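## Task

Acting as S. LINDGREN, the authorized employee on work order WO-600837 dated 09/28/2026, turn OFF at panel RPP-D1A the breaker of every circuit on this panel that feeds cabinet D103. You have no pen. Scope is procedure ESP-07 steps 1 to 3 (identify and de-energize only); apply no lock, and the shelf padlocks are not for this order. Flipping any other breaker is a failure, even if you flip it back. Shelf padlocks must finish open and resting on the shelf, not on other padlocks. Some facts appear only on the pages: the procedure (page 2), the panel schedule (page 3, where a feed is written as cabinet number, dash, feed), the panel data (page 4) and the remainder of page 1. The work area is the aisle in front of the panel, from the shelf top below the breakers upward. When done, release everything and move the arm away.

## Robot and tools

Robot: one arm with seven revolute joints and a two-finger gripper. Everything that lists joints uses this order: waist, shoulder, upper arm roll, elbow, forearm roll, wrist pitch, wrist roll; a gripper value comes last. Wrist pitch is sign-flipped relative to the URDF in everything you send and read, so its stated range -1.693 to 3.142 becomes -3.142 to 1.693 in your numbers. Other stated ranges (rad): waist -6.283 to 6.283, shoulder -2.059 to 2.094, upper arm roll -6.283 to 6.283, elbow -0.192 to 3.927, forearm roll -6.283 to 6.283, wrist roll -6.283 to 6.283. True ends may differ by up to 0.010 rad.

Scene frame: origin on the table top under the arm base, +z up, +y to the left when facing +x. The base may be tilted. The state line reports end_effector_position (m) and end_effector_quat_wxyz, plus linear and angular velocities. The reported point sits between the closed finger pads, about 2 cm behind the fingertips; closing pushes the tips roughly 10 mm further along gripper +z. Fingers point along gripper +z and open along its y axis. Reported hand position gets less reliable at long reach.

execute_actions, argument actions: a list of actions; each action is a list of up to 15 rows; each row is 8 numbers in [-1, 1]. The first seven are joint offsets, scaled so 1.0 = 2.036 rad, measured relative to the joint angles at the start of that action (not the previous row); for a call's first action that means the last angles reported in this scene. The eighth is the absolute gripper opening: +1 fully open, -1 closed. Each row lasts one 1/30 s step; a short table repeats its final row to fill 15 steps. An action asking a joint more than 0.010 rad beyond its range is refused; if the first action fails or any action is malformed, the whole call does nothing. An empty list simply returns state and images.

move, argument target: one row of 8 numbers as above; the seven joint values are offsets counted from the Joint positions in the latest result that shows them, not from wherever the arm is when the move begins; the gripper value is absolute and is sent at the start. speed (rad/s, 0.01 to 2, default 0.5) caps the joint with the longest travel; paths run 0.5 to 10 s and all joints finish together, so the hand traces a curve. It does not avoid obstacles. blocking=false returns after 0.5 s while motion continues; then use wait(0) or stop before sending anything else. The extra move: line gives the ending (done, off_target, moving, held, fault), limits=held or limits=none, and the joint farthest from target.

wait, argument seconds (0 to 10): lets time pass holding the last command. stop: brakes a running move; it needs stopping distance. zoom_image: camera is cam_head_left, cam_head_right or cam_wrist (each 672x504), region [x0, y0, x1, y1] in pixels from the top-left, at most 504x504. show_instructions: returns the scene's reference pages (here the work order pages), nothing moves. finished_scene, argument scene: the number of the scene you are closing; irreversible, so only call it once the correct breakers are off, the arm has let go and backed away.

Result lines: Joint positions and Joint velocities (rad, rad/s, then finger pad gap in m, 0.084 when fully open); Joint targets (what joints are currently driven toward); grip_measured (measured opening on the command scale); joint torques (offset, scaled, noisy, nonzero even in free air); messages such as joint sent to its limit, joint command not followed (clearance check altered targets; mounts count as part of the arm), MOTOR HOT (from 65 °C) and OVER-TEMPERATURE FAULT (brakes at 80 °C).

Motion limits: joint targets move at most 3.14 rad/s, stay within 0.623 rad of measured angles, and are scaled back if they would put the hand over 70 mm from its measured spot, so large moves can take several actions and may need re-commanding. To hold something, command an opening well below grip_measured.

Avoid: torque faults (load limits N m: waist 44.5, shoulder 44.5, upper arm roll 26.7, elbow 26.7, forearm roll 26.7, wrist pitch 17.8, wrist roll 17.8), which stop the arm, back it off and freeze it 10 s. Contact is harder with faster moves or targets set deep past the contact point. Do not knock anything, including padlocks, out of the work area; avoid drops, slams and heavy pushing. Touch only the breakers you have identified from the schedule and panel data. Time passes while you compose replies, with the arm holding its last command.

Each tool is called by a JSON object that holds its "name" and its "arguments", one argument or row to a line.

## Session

{"name": "show_instructions", "arguments": {

}}

{"name": "execute_actions", "arguments": {
  "actions": []
}}

Reference images for this scene: work order page 1, work order page 2, work order page 3, work order page 4.

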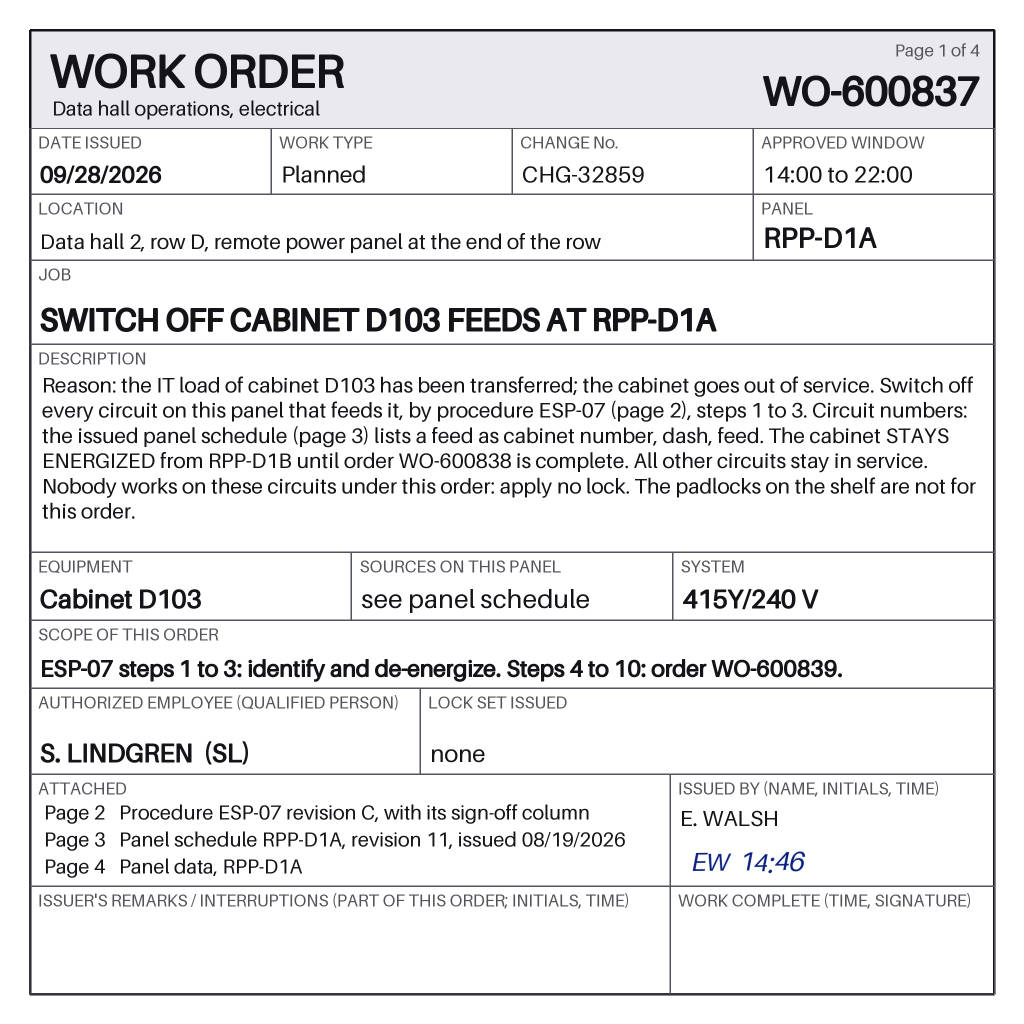

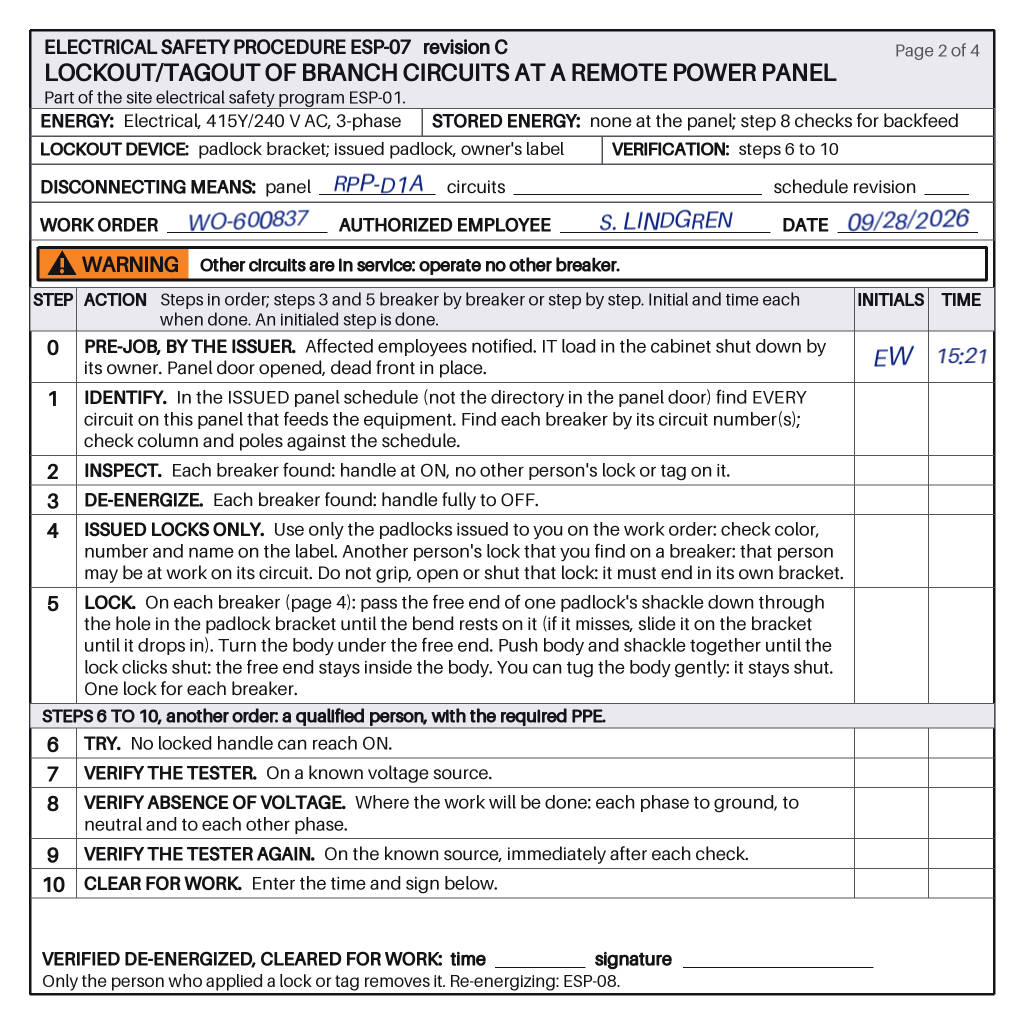

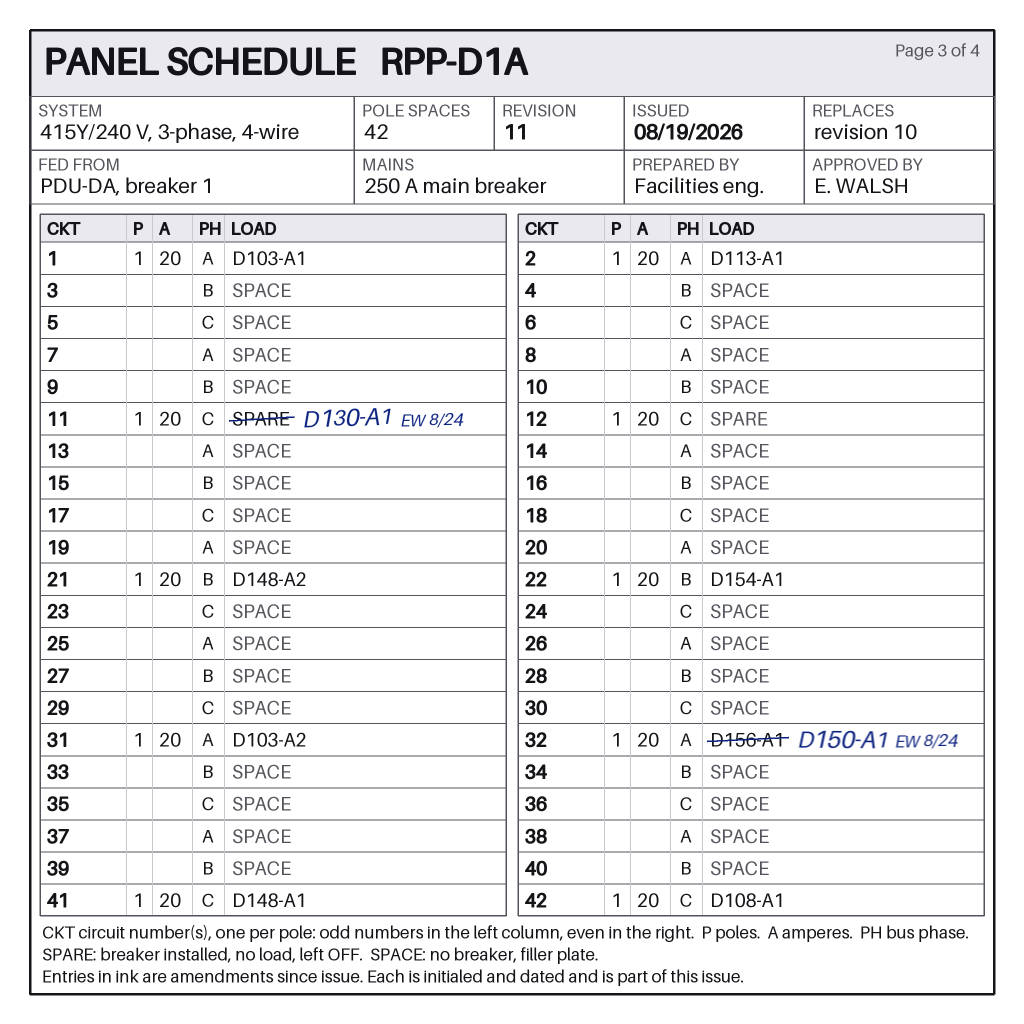

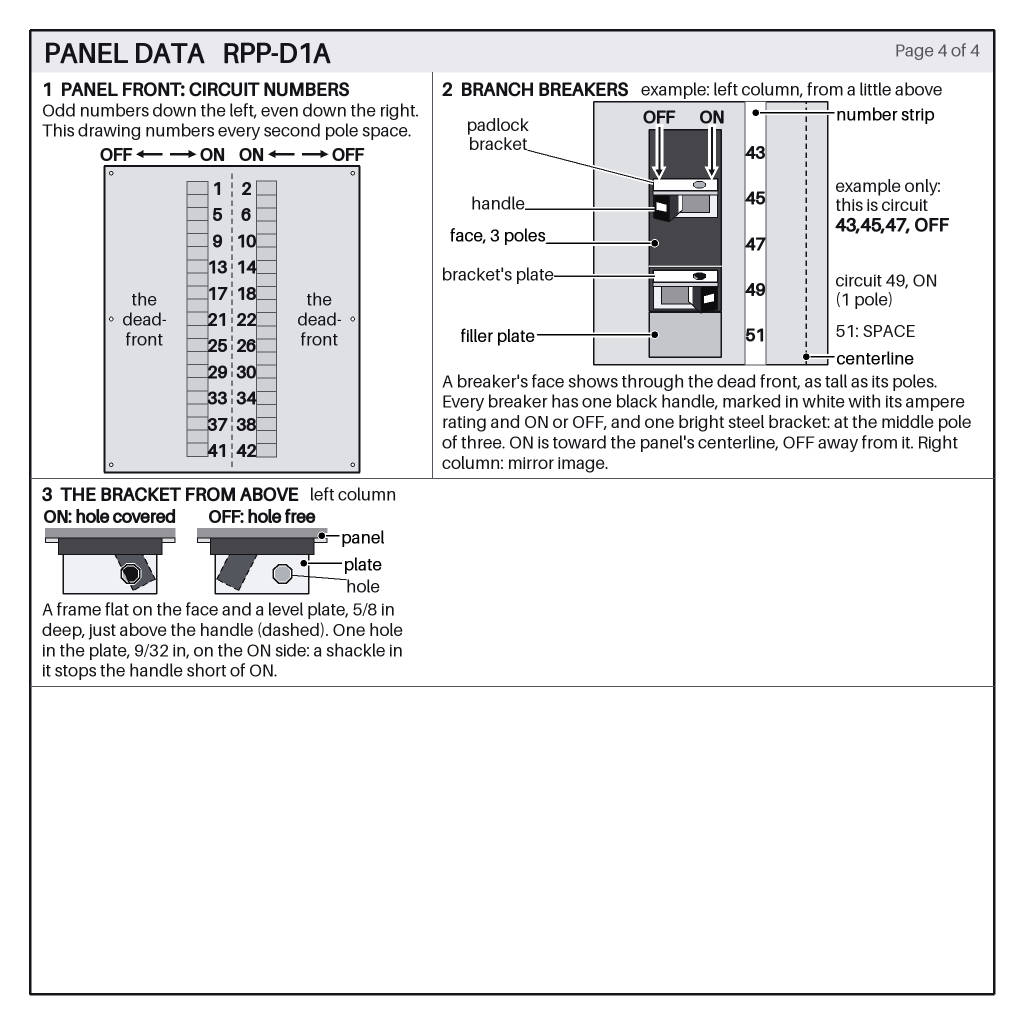

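Scene clock: 0.00 s.
end_effector_position=(+0.4229, -0.0343, +0.3313) grip_measured=+1.00 end_effector_quat_wxyz=(+0.104, +0.988, -0.097, -0.065) end_effector_velocity=(-0.000, +0.000, -0.000) end_effector_angular_velocity=(+0.000, +0.001, -0.000)
Joint names: [waist, shoulder, upper arm roll, elbow, forearm roll, wrist pitch, wrist roll]
Joint positions: [-0.003 -0.249 -0.003  0.917 -0.003 -1.172  0.     0.084]
Joint velocities: [ 0.     0.    -0.    -0.001  0.    -0.     0.     0.   ]
Joint torques (N m, as the arm reports them, + toward a larger Joint positions number): no reading
Joint targets: [-0.003 -0.249 -0.003 0.917 -0.003 -1.172 0.000]

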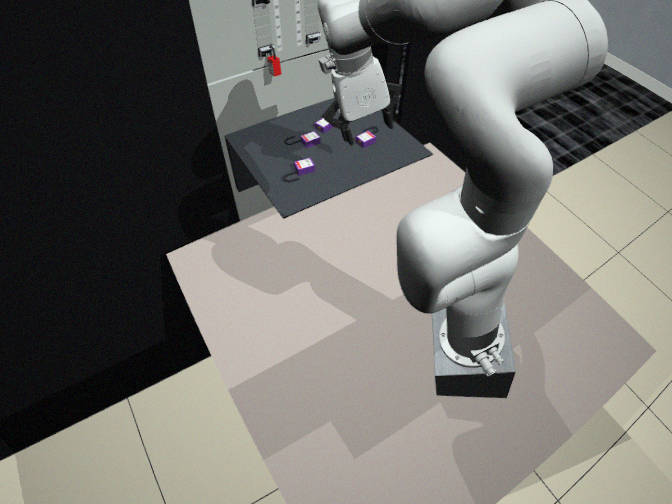

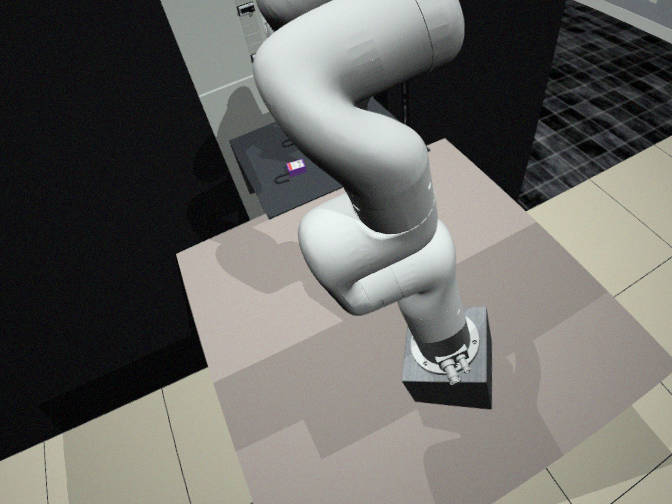

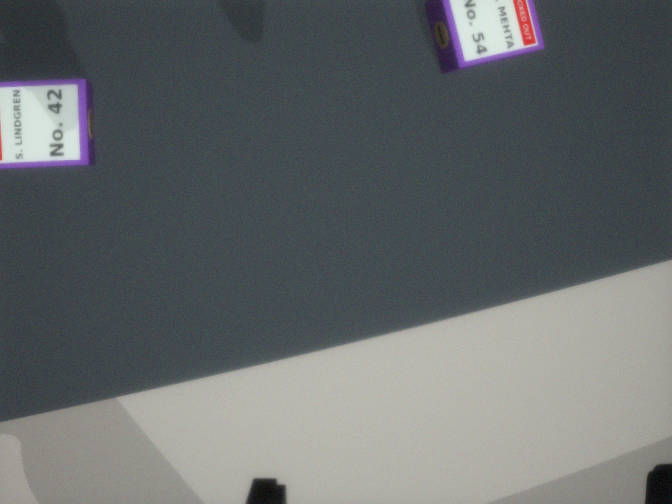

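{"name": "move", "arguments": {
  "target": [-0.0403,-0.017,0,-0.1636,0,0.9646,0.107,-1],
  "speed": 0.9
}}

Scene clock: 3.10 s.
end_effector_position=(+0.5711, -0.0516, +0.5707) grip_measured=-1.00 end_effector_quat_wxyz=(+0.097, +0.701, -0.090, +0.701) end_effector_velocity=(-0.000, -0.001, +0.000) end_effector_angular_velocity=(-0.000, -0.002, -0.001)
Joint names: [waist, shoulder, upper arm roll, elbow, forearm roll, wrist pitch, wrist roll]
Joint positions: [-0.085 -0.284 -0.003  0.584 -0.003  0.791  0.218  0.   ]
Joint velocities: [-0.002 -0.    -0.    -0.001  0.     0.002  0.     0.   ]
Joint torques (N m, as the arm reports them, + toward a larger Joint positions number): [ -2.92 -18.85  -3.49  12.39   1.05   2.71   0.27]
Joint targets: [-0.085 -0.284 -0.003 0.584 -0.003 0.792 0.218]
move: done; limits=none; farthest joint: the waist, 0.000 radians from its target (0.082 radians at the start)

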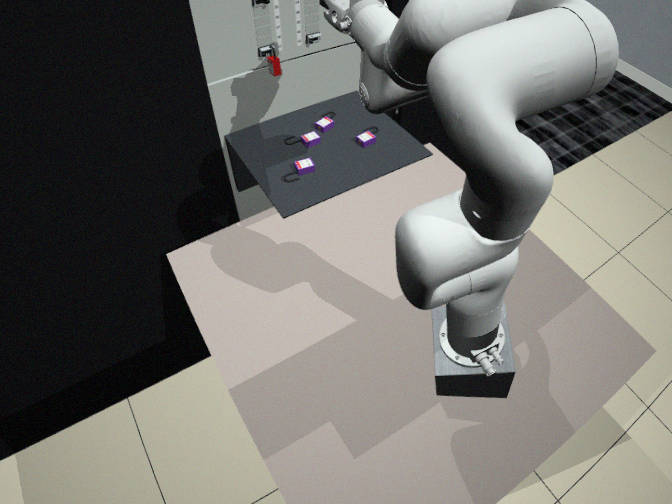

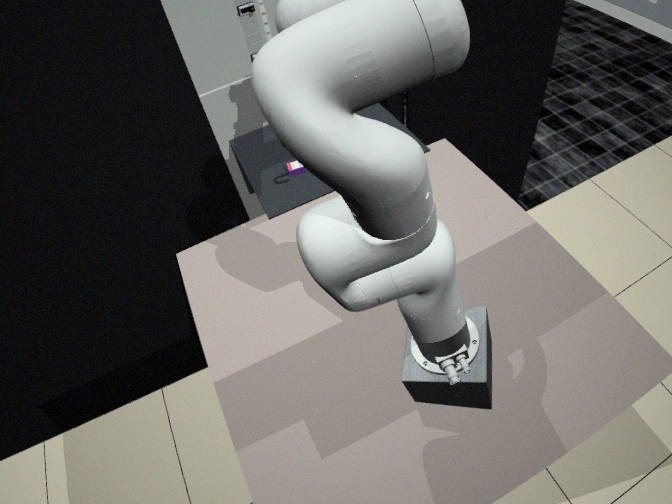

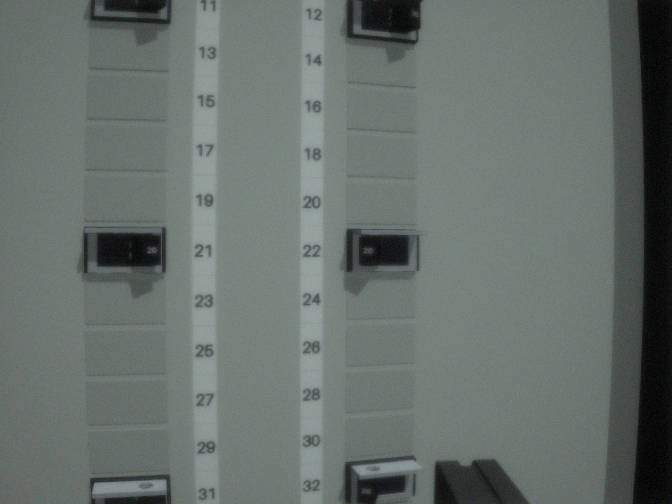

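{"name": "move", "arguments": {
  "target": [0.076,0.273,0,0.244,0,0.047,-0.007,-1],
  "speed": 0.4
}}

Scene clock: 5.37 s.
end_effector_position=(+0.7252, -0.0005, +0.5002) grip_measured=-1.00 end_effector_quat_wxyz=(+0.041, +0.705, -0.035, +0.708) end_effector_velocity=(+0.001, -0.000, -0.002) end_effector_angular_velocity=(+0.000, +0.002, +0.000)
Joint names: [waist, shoulder, upper arm roll, elbow, forearm roll, wrist pitch, wrist roll]
Joint positions: [ 0.069  0.272 -0.003  1.08  -0.003  0.887  0.204  0.   ]
Joint velocities: [-0.     0.004  0.001  0.002 -0.     0.     0.     0.   ]
Joint torques (N m, as the arm reports them, + toward a larger Joint positions number): [ -5.53 -35.29  -3.82  11.9    0.96   2.84   0.14]
Joint targets: [0.069 0.272 -0.003 1.080 -0.003 0.887 0.204]
move: done; limits=none; farthest joint: the waist, 0.001 radians from its target (0.155 radians at the start)

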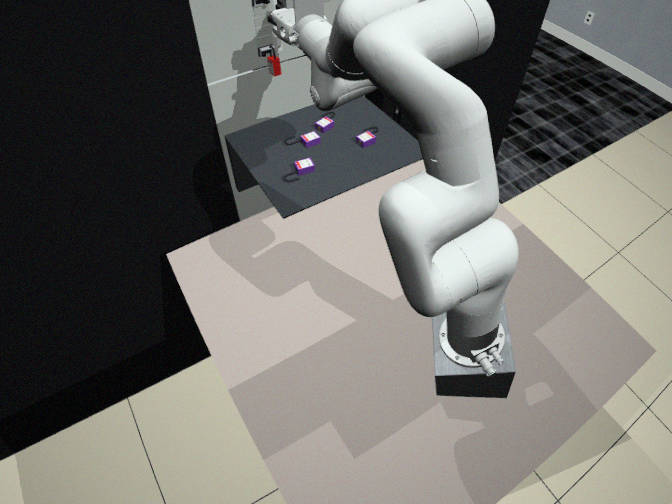

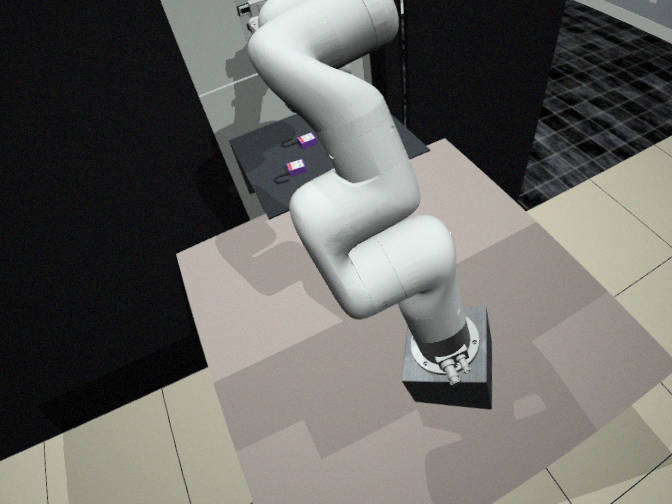

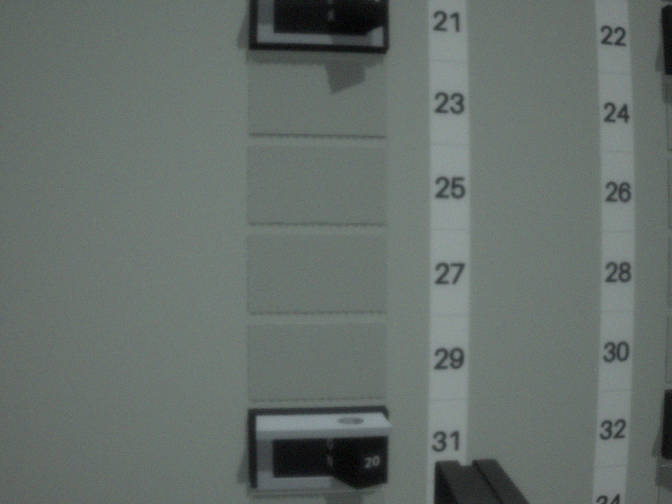

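{"name": "move", "arguments": {
  "target": [0,0.0382,0,0.0597,0,-0.0216,0,-1],
  "speed": 0.1
}}

Scene clock: 7.13 s.
end_effector_position=(+0.7531, -0.0037, +0.4993) grip_measured=-1.00 end_effector_quat_wxyz=(+0.041, +0.705, -0.035, +0.707) end_effector_velocity=(+0.001, +0.001, -0.001) end_effector_angular_velocity=(+0.000, +0.001, +0.001)
Joint names: [waist, shoulder, upper arm roll, elbow, forearm roll, wrist pitch, wrist roll]
Joint positions: [ 0.069  0.349 -0.003  1.201 -0.003  0.843  0.204  0.   ]
Joint velocities: [ 0.001  0.002 -0.     0.002 -0.    -0.001  0.     0.   ]
Joint torques (N m, as the arm reports them, + toward a larger Joint positions number): [ -5.72 -37.41  -4.06  12.1    1.     2.75   0.24]
Joint targets: [0.069 0.349 -0.003 1.202 -0.003 0.843 0.204]
move: done; limits=none; farthest joint: the shoulder, 0.001 radians from its target (0.078 radians at the start)

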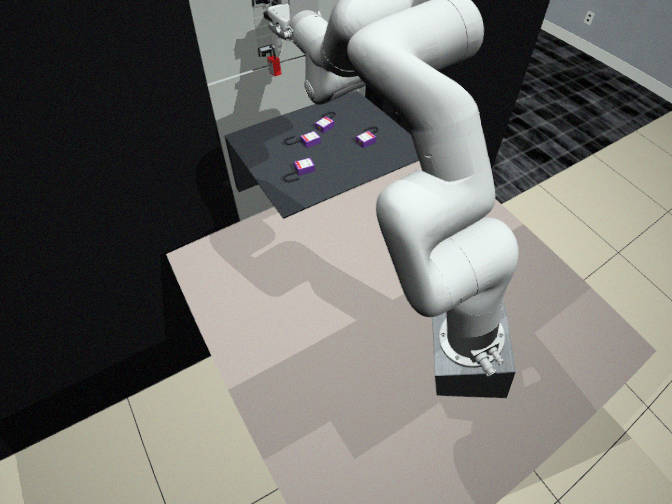

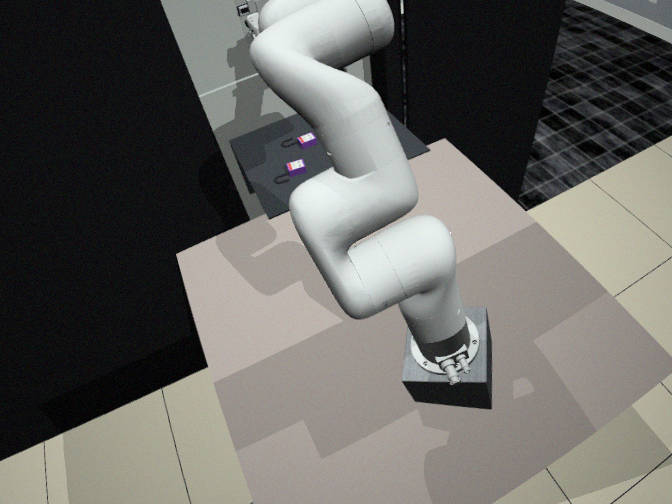

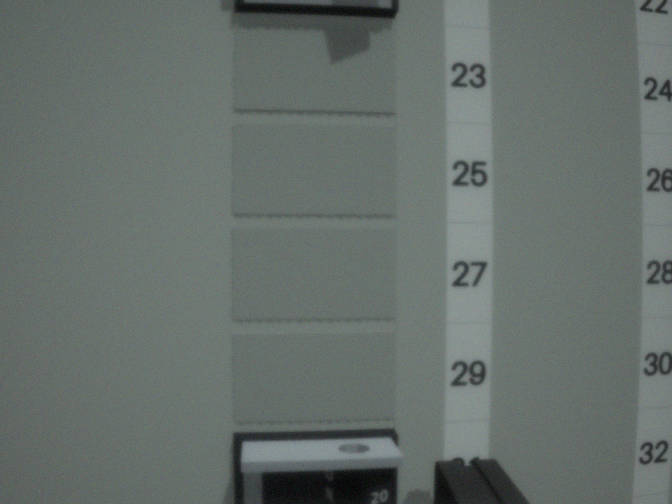

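{"name": "move", "arguments": {
  "target": [0.0055,0.0028,0,0.0043,0,-0.0015,0,-1],
  "speed": 0.02
}}

{"name": "move", "arguments": {
  "target": [0.0135,-0.006,0,-0.0026,0,-0.0034,0,-1],
  "speed": 0.015
}}

Scene clock: 8.07 s.
end_effector_position=(+0.7558, +0.0031, +0.4976) grip_measured=-1.00 end_effector_quat_wxyz=(+0.037, +0.706, -0.032, +0.707) end_effector_velocity=(+0.000, -0.000, +0.001) end_effector_angular_velocity=(-0.001, -0.001, -0.000)
Joint names: [waist, shoulder, upper arm roll, elbow, forearm roll, wrist pitch, wrist roll]
Joint positions: [ 0.08   0.355 -0.004  1.21  -0.003  0.84   0.204  0.   ]
Joint velocities: [ 0.     0.001 -0.001  0.002 -0.    -0.001 -0.     0.   ]
Joint torques (N m, as the arm reports them, + toward a larger Joint positions number): [ -5.68 -37.73  -3.47  12.42   0.94   2.69   0.15]
Joint targets: [0.080 0.355 -0.003 1.210 -0.003 0.840 0.204]
move: done; limits=none; farthest joint: the upper arm roll, 0.001 radians from its target (0.000 radians at the start)

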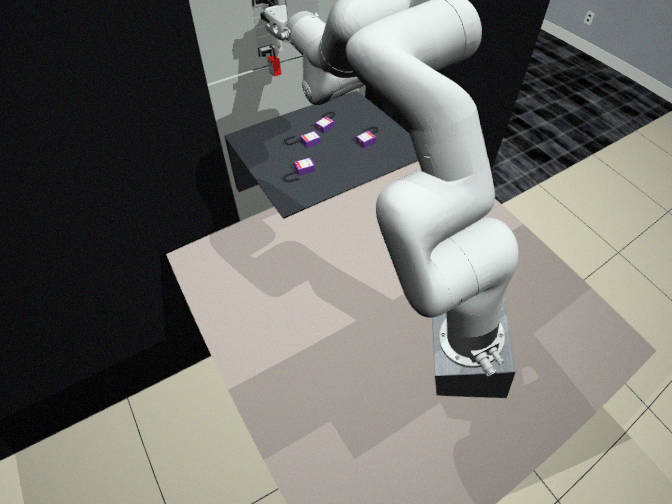

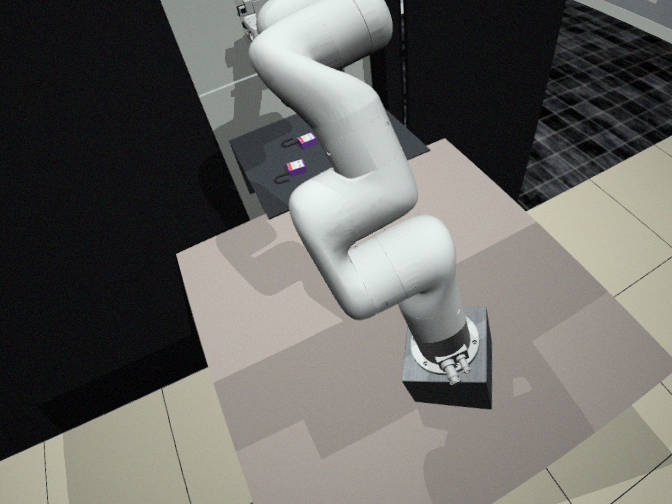

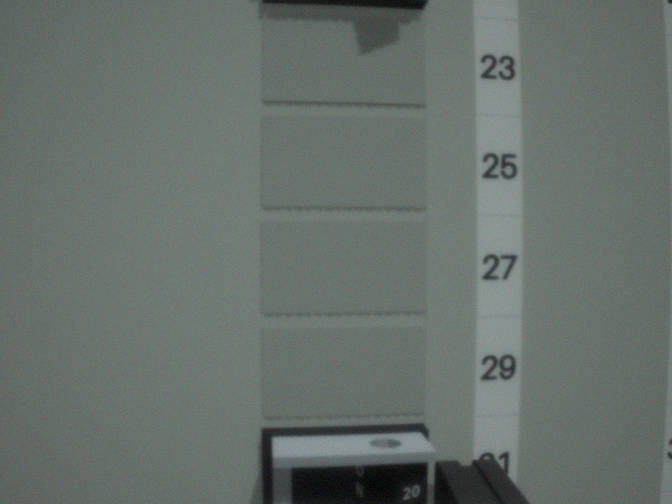

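Scene clock: 10.13 s.
end_effector_position=(+0.7559, +0.0228, +0.4978) grip_measured=-1.00 end_effector_quat_wxyz=(+0.026, +0.708, -0.023, +0.705) end_effector_velocity=(-0.000, -0.001, +0.000) end_effector_angular_velocity=(-0.001, -0.000, -0.001)
Joint names: [waist, shoulder, upper arm roll, elbow, forearm roll, wrist pitch, wrist roll]
Joint positions: [ 0.107  0.342 -0.003  1.205 -0.003  0.833  0.204  0.   ]
Joint velocities: [ 0.    -0.001 -0.001 -0.001  0.     0.    -0.     0.   ]
Joint torques (N m, as the arm reports them, + toward a larger Joint positions number): [ -5.88 -37.55  -3.89  12.39   1.12   2.94   0.22]
Joint targets: [0.107 0.342 -0.004 1.205 -0.003 0.833 0.204]
move: done; limits=none; farthest joint: the upper arm roll, 0.001 radians from its target (0.000 radians at the start)

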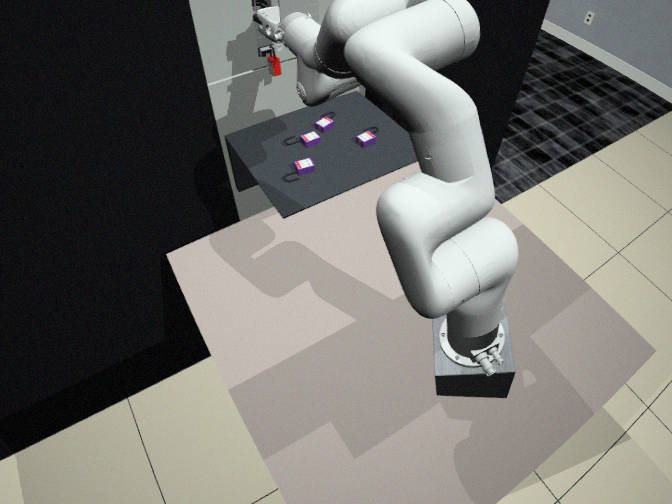

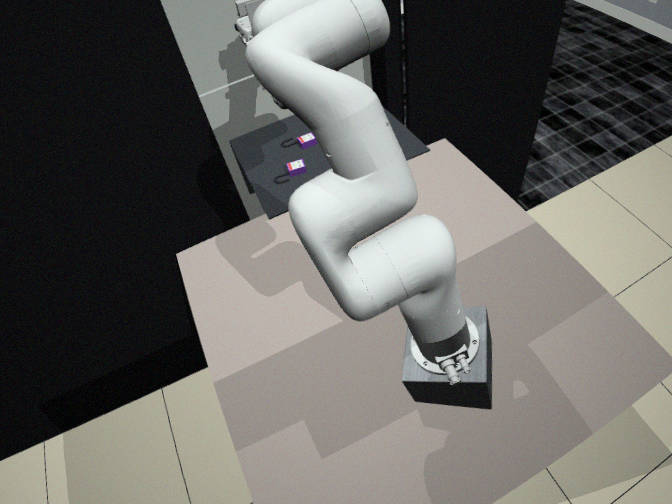

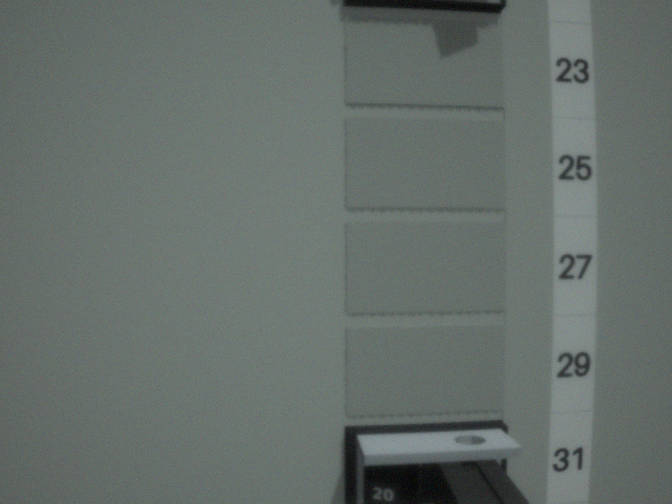

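{"name": "move", "arguments": {
  "target": [0,-0.168,0,-0.2534,0,0.0855,0,-1]
}}

{"name": "move", "arguments": {
  "target": [-0.0756,0.0288,0,0.51,0,-0.3703,0.007,-1],
  "speed": 0.7
}}

{"name": "move", "arguments": {
  "target": [0,0.1053,0,0.1448,0,-0.0398,0,-1],
  "speed": 0.18
}}

Scene clock: 12.30 s.
end_effector_position=(+0.6270, +0.0319, +0.4978) grip_measured=-1.00 end_effector_quat_wxyz=(+0.026, +0.708, -0.024, +0.706) end_effector_velocity=(-0.001, +0.000, -0.001) end_effector_angular_velocity=(+0.000, +0.001, -0.000)
Joint names: [waist, shoulder, upper arm roll, elbow, forearm roll, wrist pitch, wrist roll]
Joint positions: [ 0.107  0.001 -0.003  0.689 -0.003  1.007  0.204  0.   ]
Joint velocities: [ 0.    -0.001  0.    -0.003  0.     0.     0.     0.   ]
Joint torques (N m, as the arm reports them, + toward a larger Joint positions number): [ -3.59 -26.32  -3.27  11.05   1.12   2.79   0.29]
Joint targets: [0.107 0.000 -0.003 0.689 -0.003 1.007 0.204]
move: done; limits=none; farthest joint: the shoulder, 0.001 radians from its target (0.342 radians at the start)

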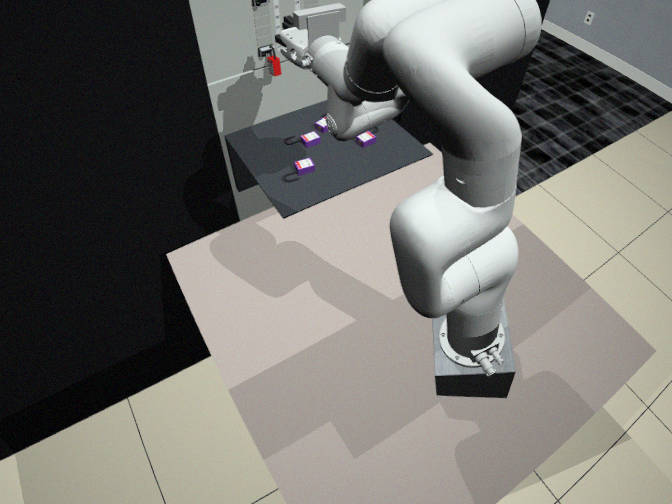

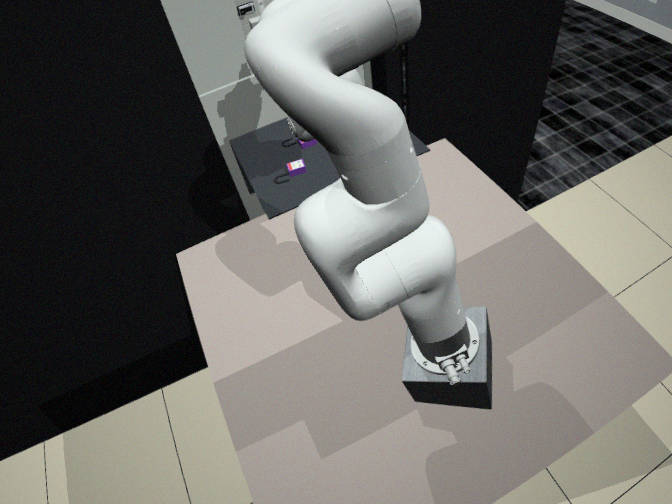

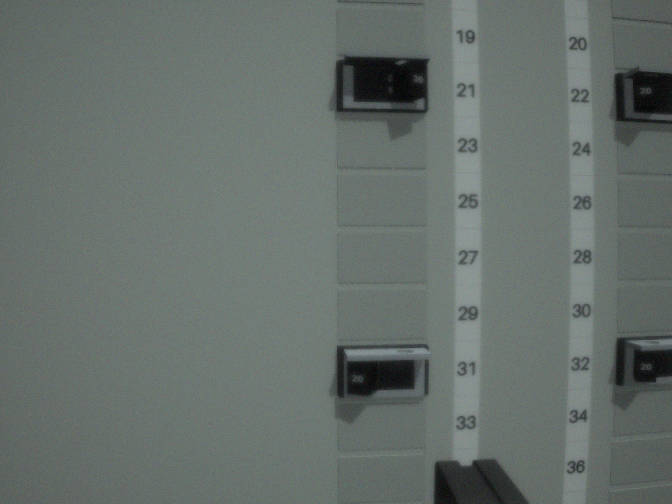

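Scene clock: 14.50 s.
end_effector_position=(+0.7087, +0.0081, +0.8745) grip_measured=-1.00 end_effector_quat_wxyz=(+0.073, +0.612, -0.048, +0.786) end_effector_velocity=(-0.000, +0.002, +0.001) end_effector_angular_velocity=(-0.000, -0.002, +0.002)
Joint names: [waist, shoulder, upper arm roll, elbow, forearm roll, wrist pitch, wrist roll]
Joint positions: [-0.047  0.059 -0.003  1.727 -0.003  0.254  0.218  0.   ]
Joint velocities: [ 0.002 -0.    -0.     0.002  0.    -0.    -0.     0.   ]
Joint torques (N m, as the arm reports them, + toward a larger Joint positions number): [ -4.66 -30.4   -3.84  13.15   0.99   2.09   0.33]
Joint targets: [-0.047 0.059 -0.003 1.727 -0.003 0.254 0.218]
move: done; limits=none; farthest joint: the waist, 0.000 radians from its target (0.154 radians at the start)

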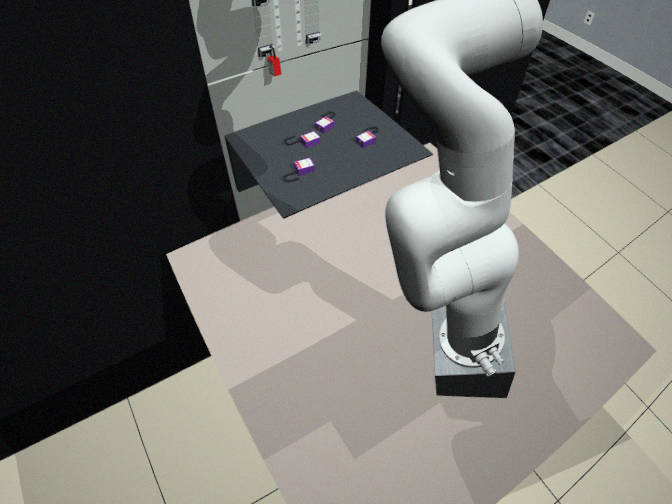

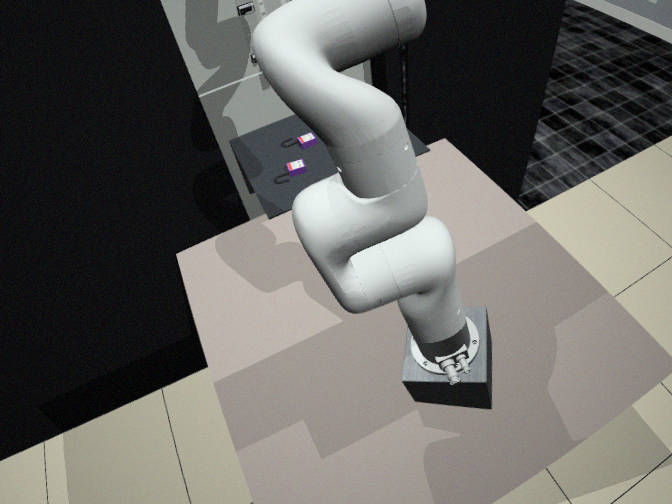

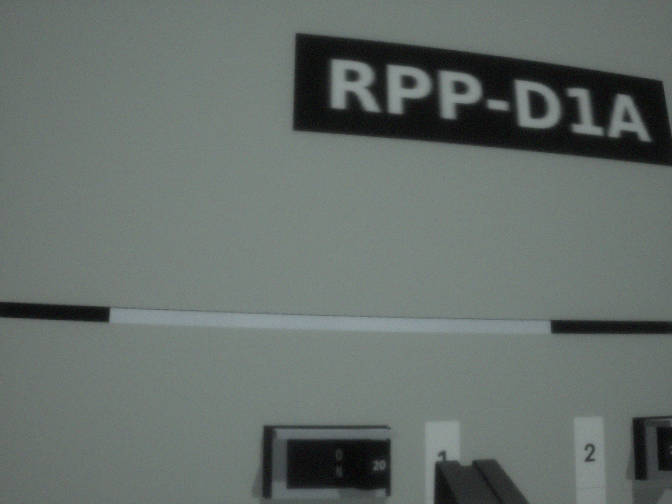

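Scene clock: 16.63 s.
end_effector_position=(+0.7577, -0.0029, +0.8746) grip_measured=-1.00 end_effector_quat_wxyz=(+0.073, +0.612, -0.048, +0.786) end_effector_velocity=(+0.002, +0.000, -0.002) end_effector_angular_velocity=(+0.001, +0.004, +0.000)
Joint names: [waist, shoulder, upper arm roll, elbow, forearm roll, wrist pitch, wrist roll]
Joint positions: [-0.047  0.274 -0.003  2.022 -0.003  0.173  0.218  0.   ]
Joint velocities: [ 0.001  0.003 -0.     0.001  0.    -0.002 -0.     0.   ]
Joint torques (N m, as the arm reports them, + toward a larger Joint positions number): [ -5.59 -35.88  -3.28  12.85   1.06   2.04   0.23]
Joint targets: [-0.047 0.274 -0.003 2.022 -0.003 0.173 0.218]
move: done; limits=none; farthest joint: the waist, 0.000 radians from its target (0.000 radians at the start)

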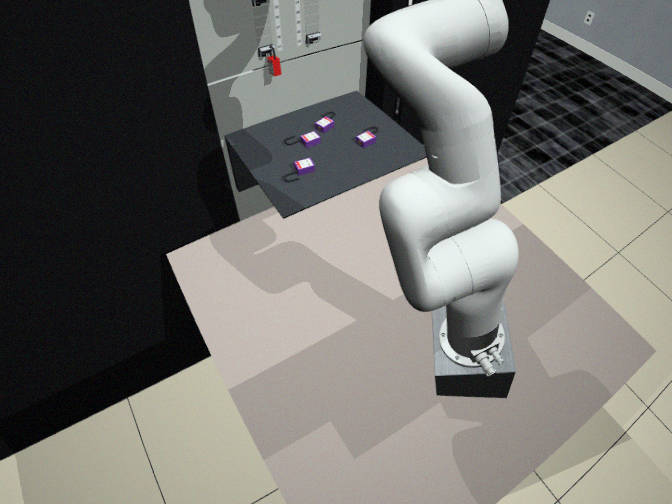

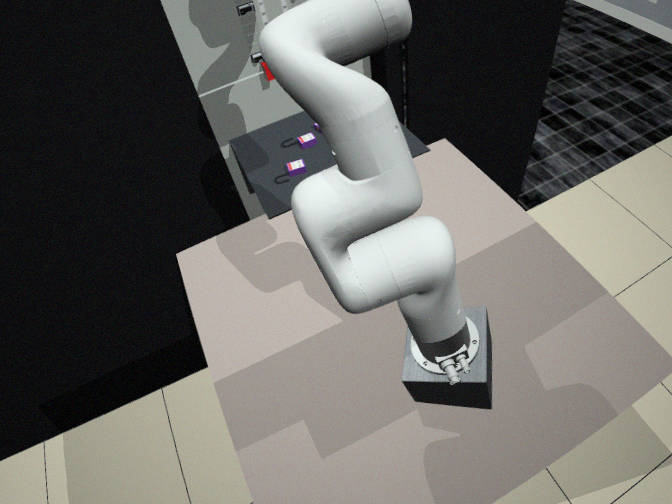

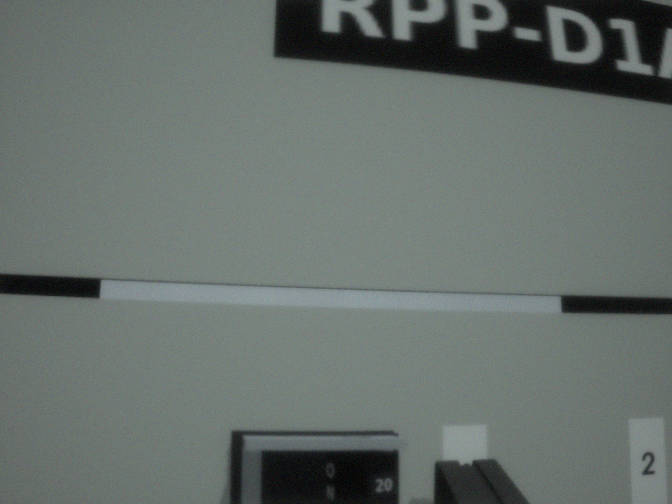

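{"name": "move", "arguments": {
  "target": [0.0192,-0.0094,0,-0.0056,0,-0.0038,0,-1],
  "speed": 0.017
}}

{"name": "move", "arguments": {
  "target": [-0.02,-0.3,0,-0.41,0,0.09,0,-1],
  "speed": 0.6
}}

Scene clock: 19.37 s.
end_effector_position=(+0.7575, +0.0240, +0.8744) grip_measured=-1.00 end_effector_quat_wxyz=(+0.057, +0.616, -0.038, +0.785) end_effector_velocity=(-0.000, -0.000, -0.000) end_effector_angular_velocity=(+0.000, +0.001, -0.001)
Joint names: [waist, shoulder, upper arm roll, elbow, forearm roll, wrist pitch, wrist roll]
Joint positions: [-0.008  0.254 -0.003  2.01  -0.003  0.165  0.218  0.   ]
Joint velocities: [ 0.    -0.001 -0.001 -0.001  0.    -0.001  0.     0.   ]
Joint torques (N m, as the arm reports them, + toward a larger Joint positions number): [ -5.6  -36.27  -3.38  12.87   0.96   2.06   0.05]
Joint targets: [-0.007 0.254 -0.003 2.010 -0.003 0.165 0.218]
move: done; limits=none; farthest joint: the waist, 0.000 radians from its target (0.039 radians at the start)

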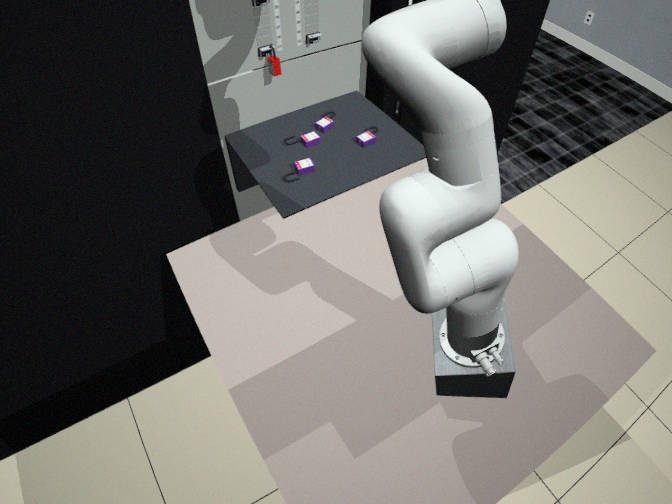

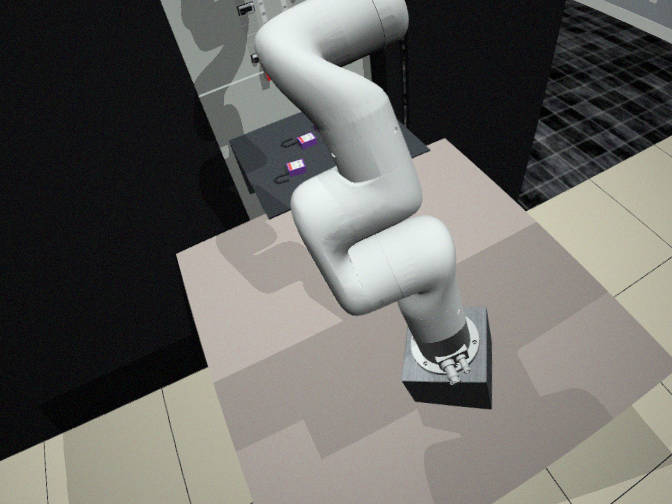

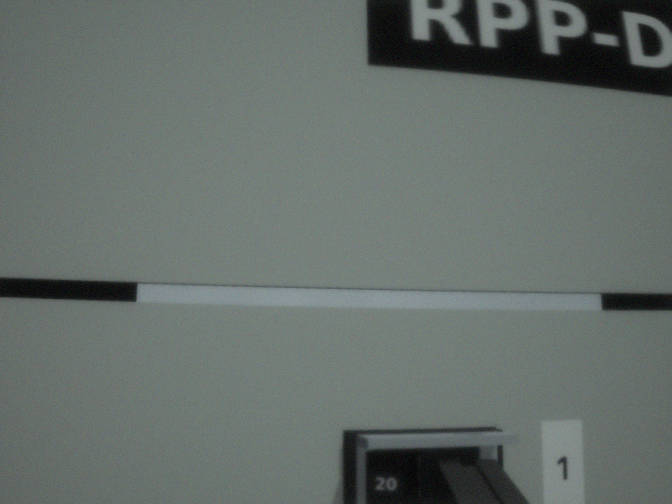

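Scene clock: 21.43 s.
end_effector_position=(+0.6002, +0.0226, +0.8346) grip_measured=-1.00 end_effector_quat_wxyz=(+0.075, +0.627, -0.054, +0.774) end_effector_velocity=(-0.000, +0.001, -0.000) end_effector_angular_velocity=(+0.000, -0.000, +0.002)
Joint names: [waist, shoulder, upper arm roll, elbow, forearm roll, wrist pitch, wrist roll]
Joint positions: [-0.048 -0.356 -0.003  1.176 -0.003  0.348  0.218  0.   ]
Joint velocities: [ 0.002 -0.002 -0.    -0.003 -0.     0.001  0.     0.   ]
Joint torques (N m, as the arm reports them, + toward a larger Joint positions number): [ -2.57 -18.63  -4.06  13.33   0.97   2.17   0.22]
Joint targets: [-0.048 -0.356 -0.003 1.176 -0.003 0.348 0.218]
move: done; limits=none; farthest joint: the shoulder, 0.001 radians from its target (0.611 radians at the start)

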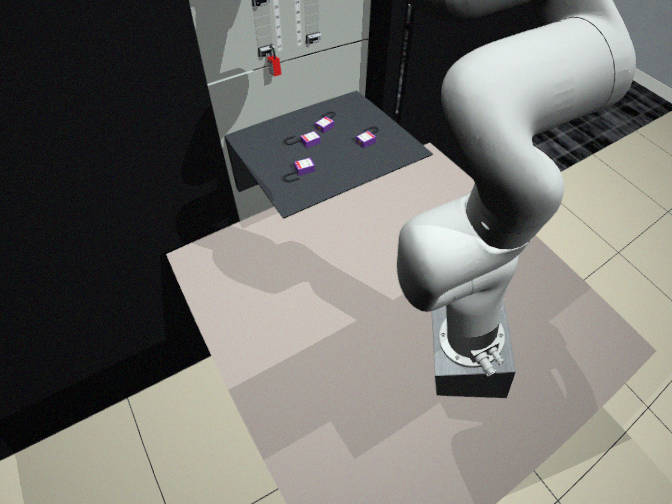

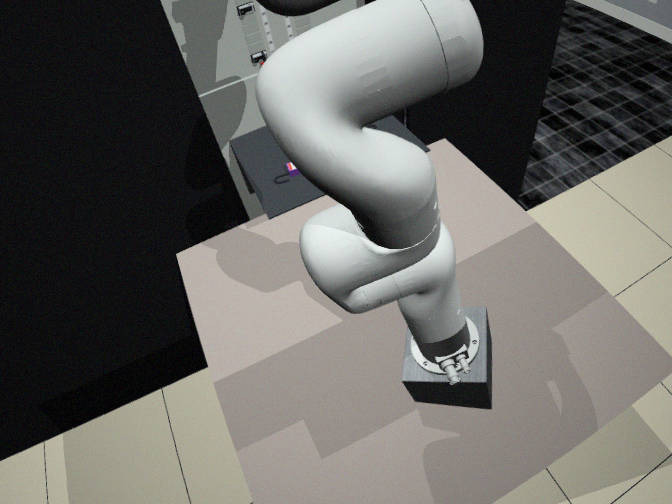

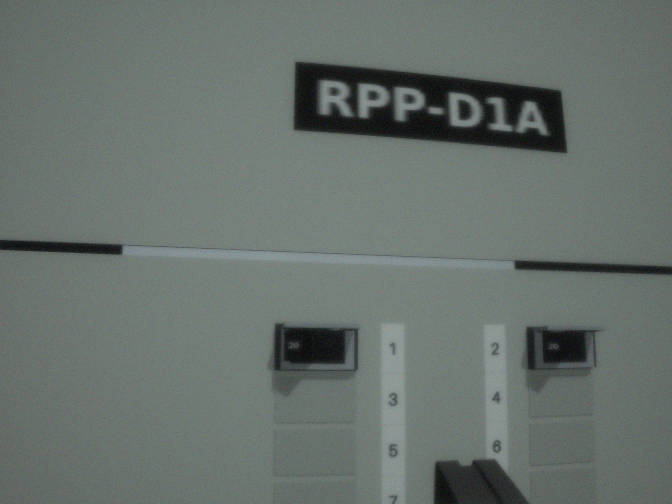

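{"name": "finished_scene", "arguments": {
  "scene": 2
}}

The scene is finished: the task was done.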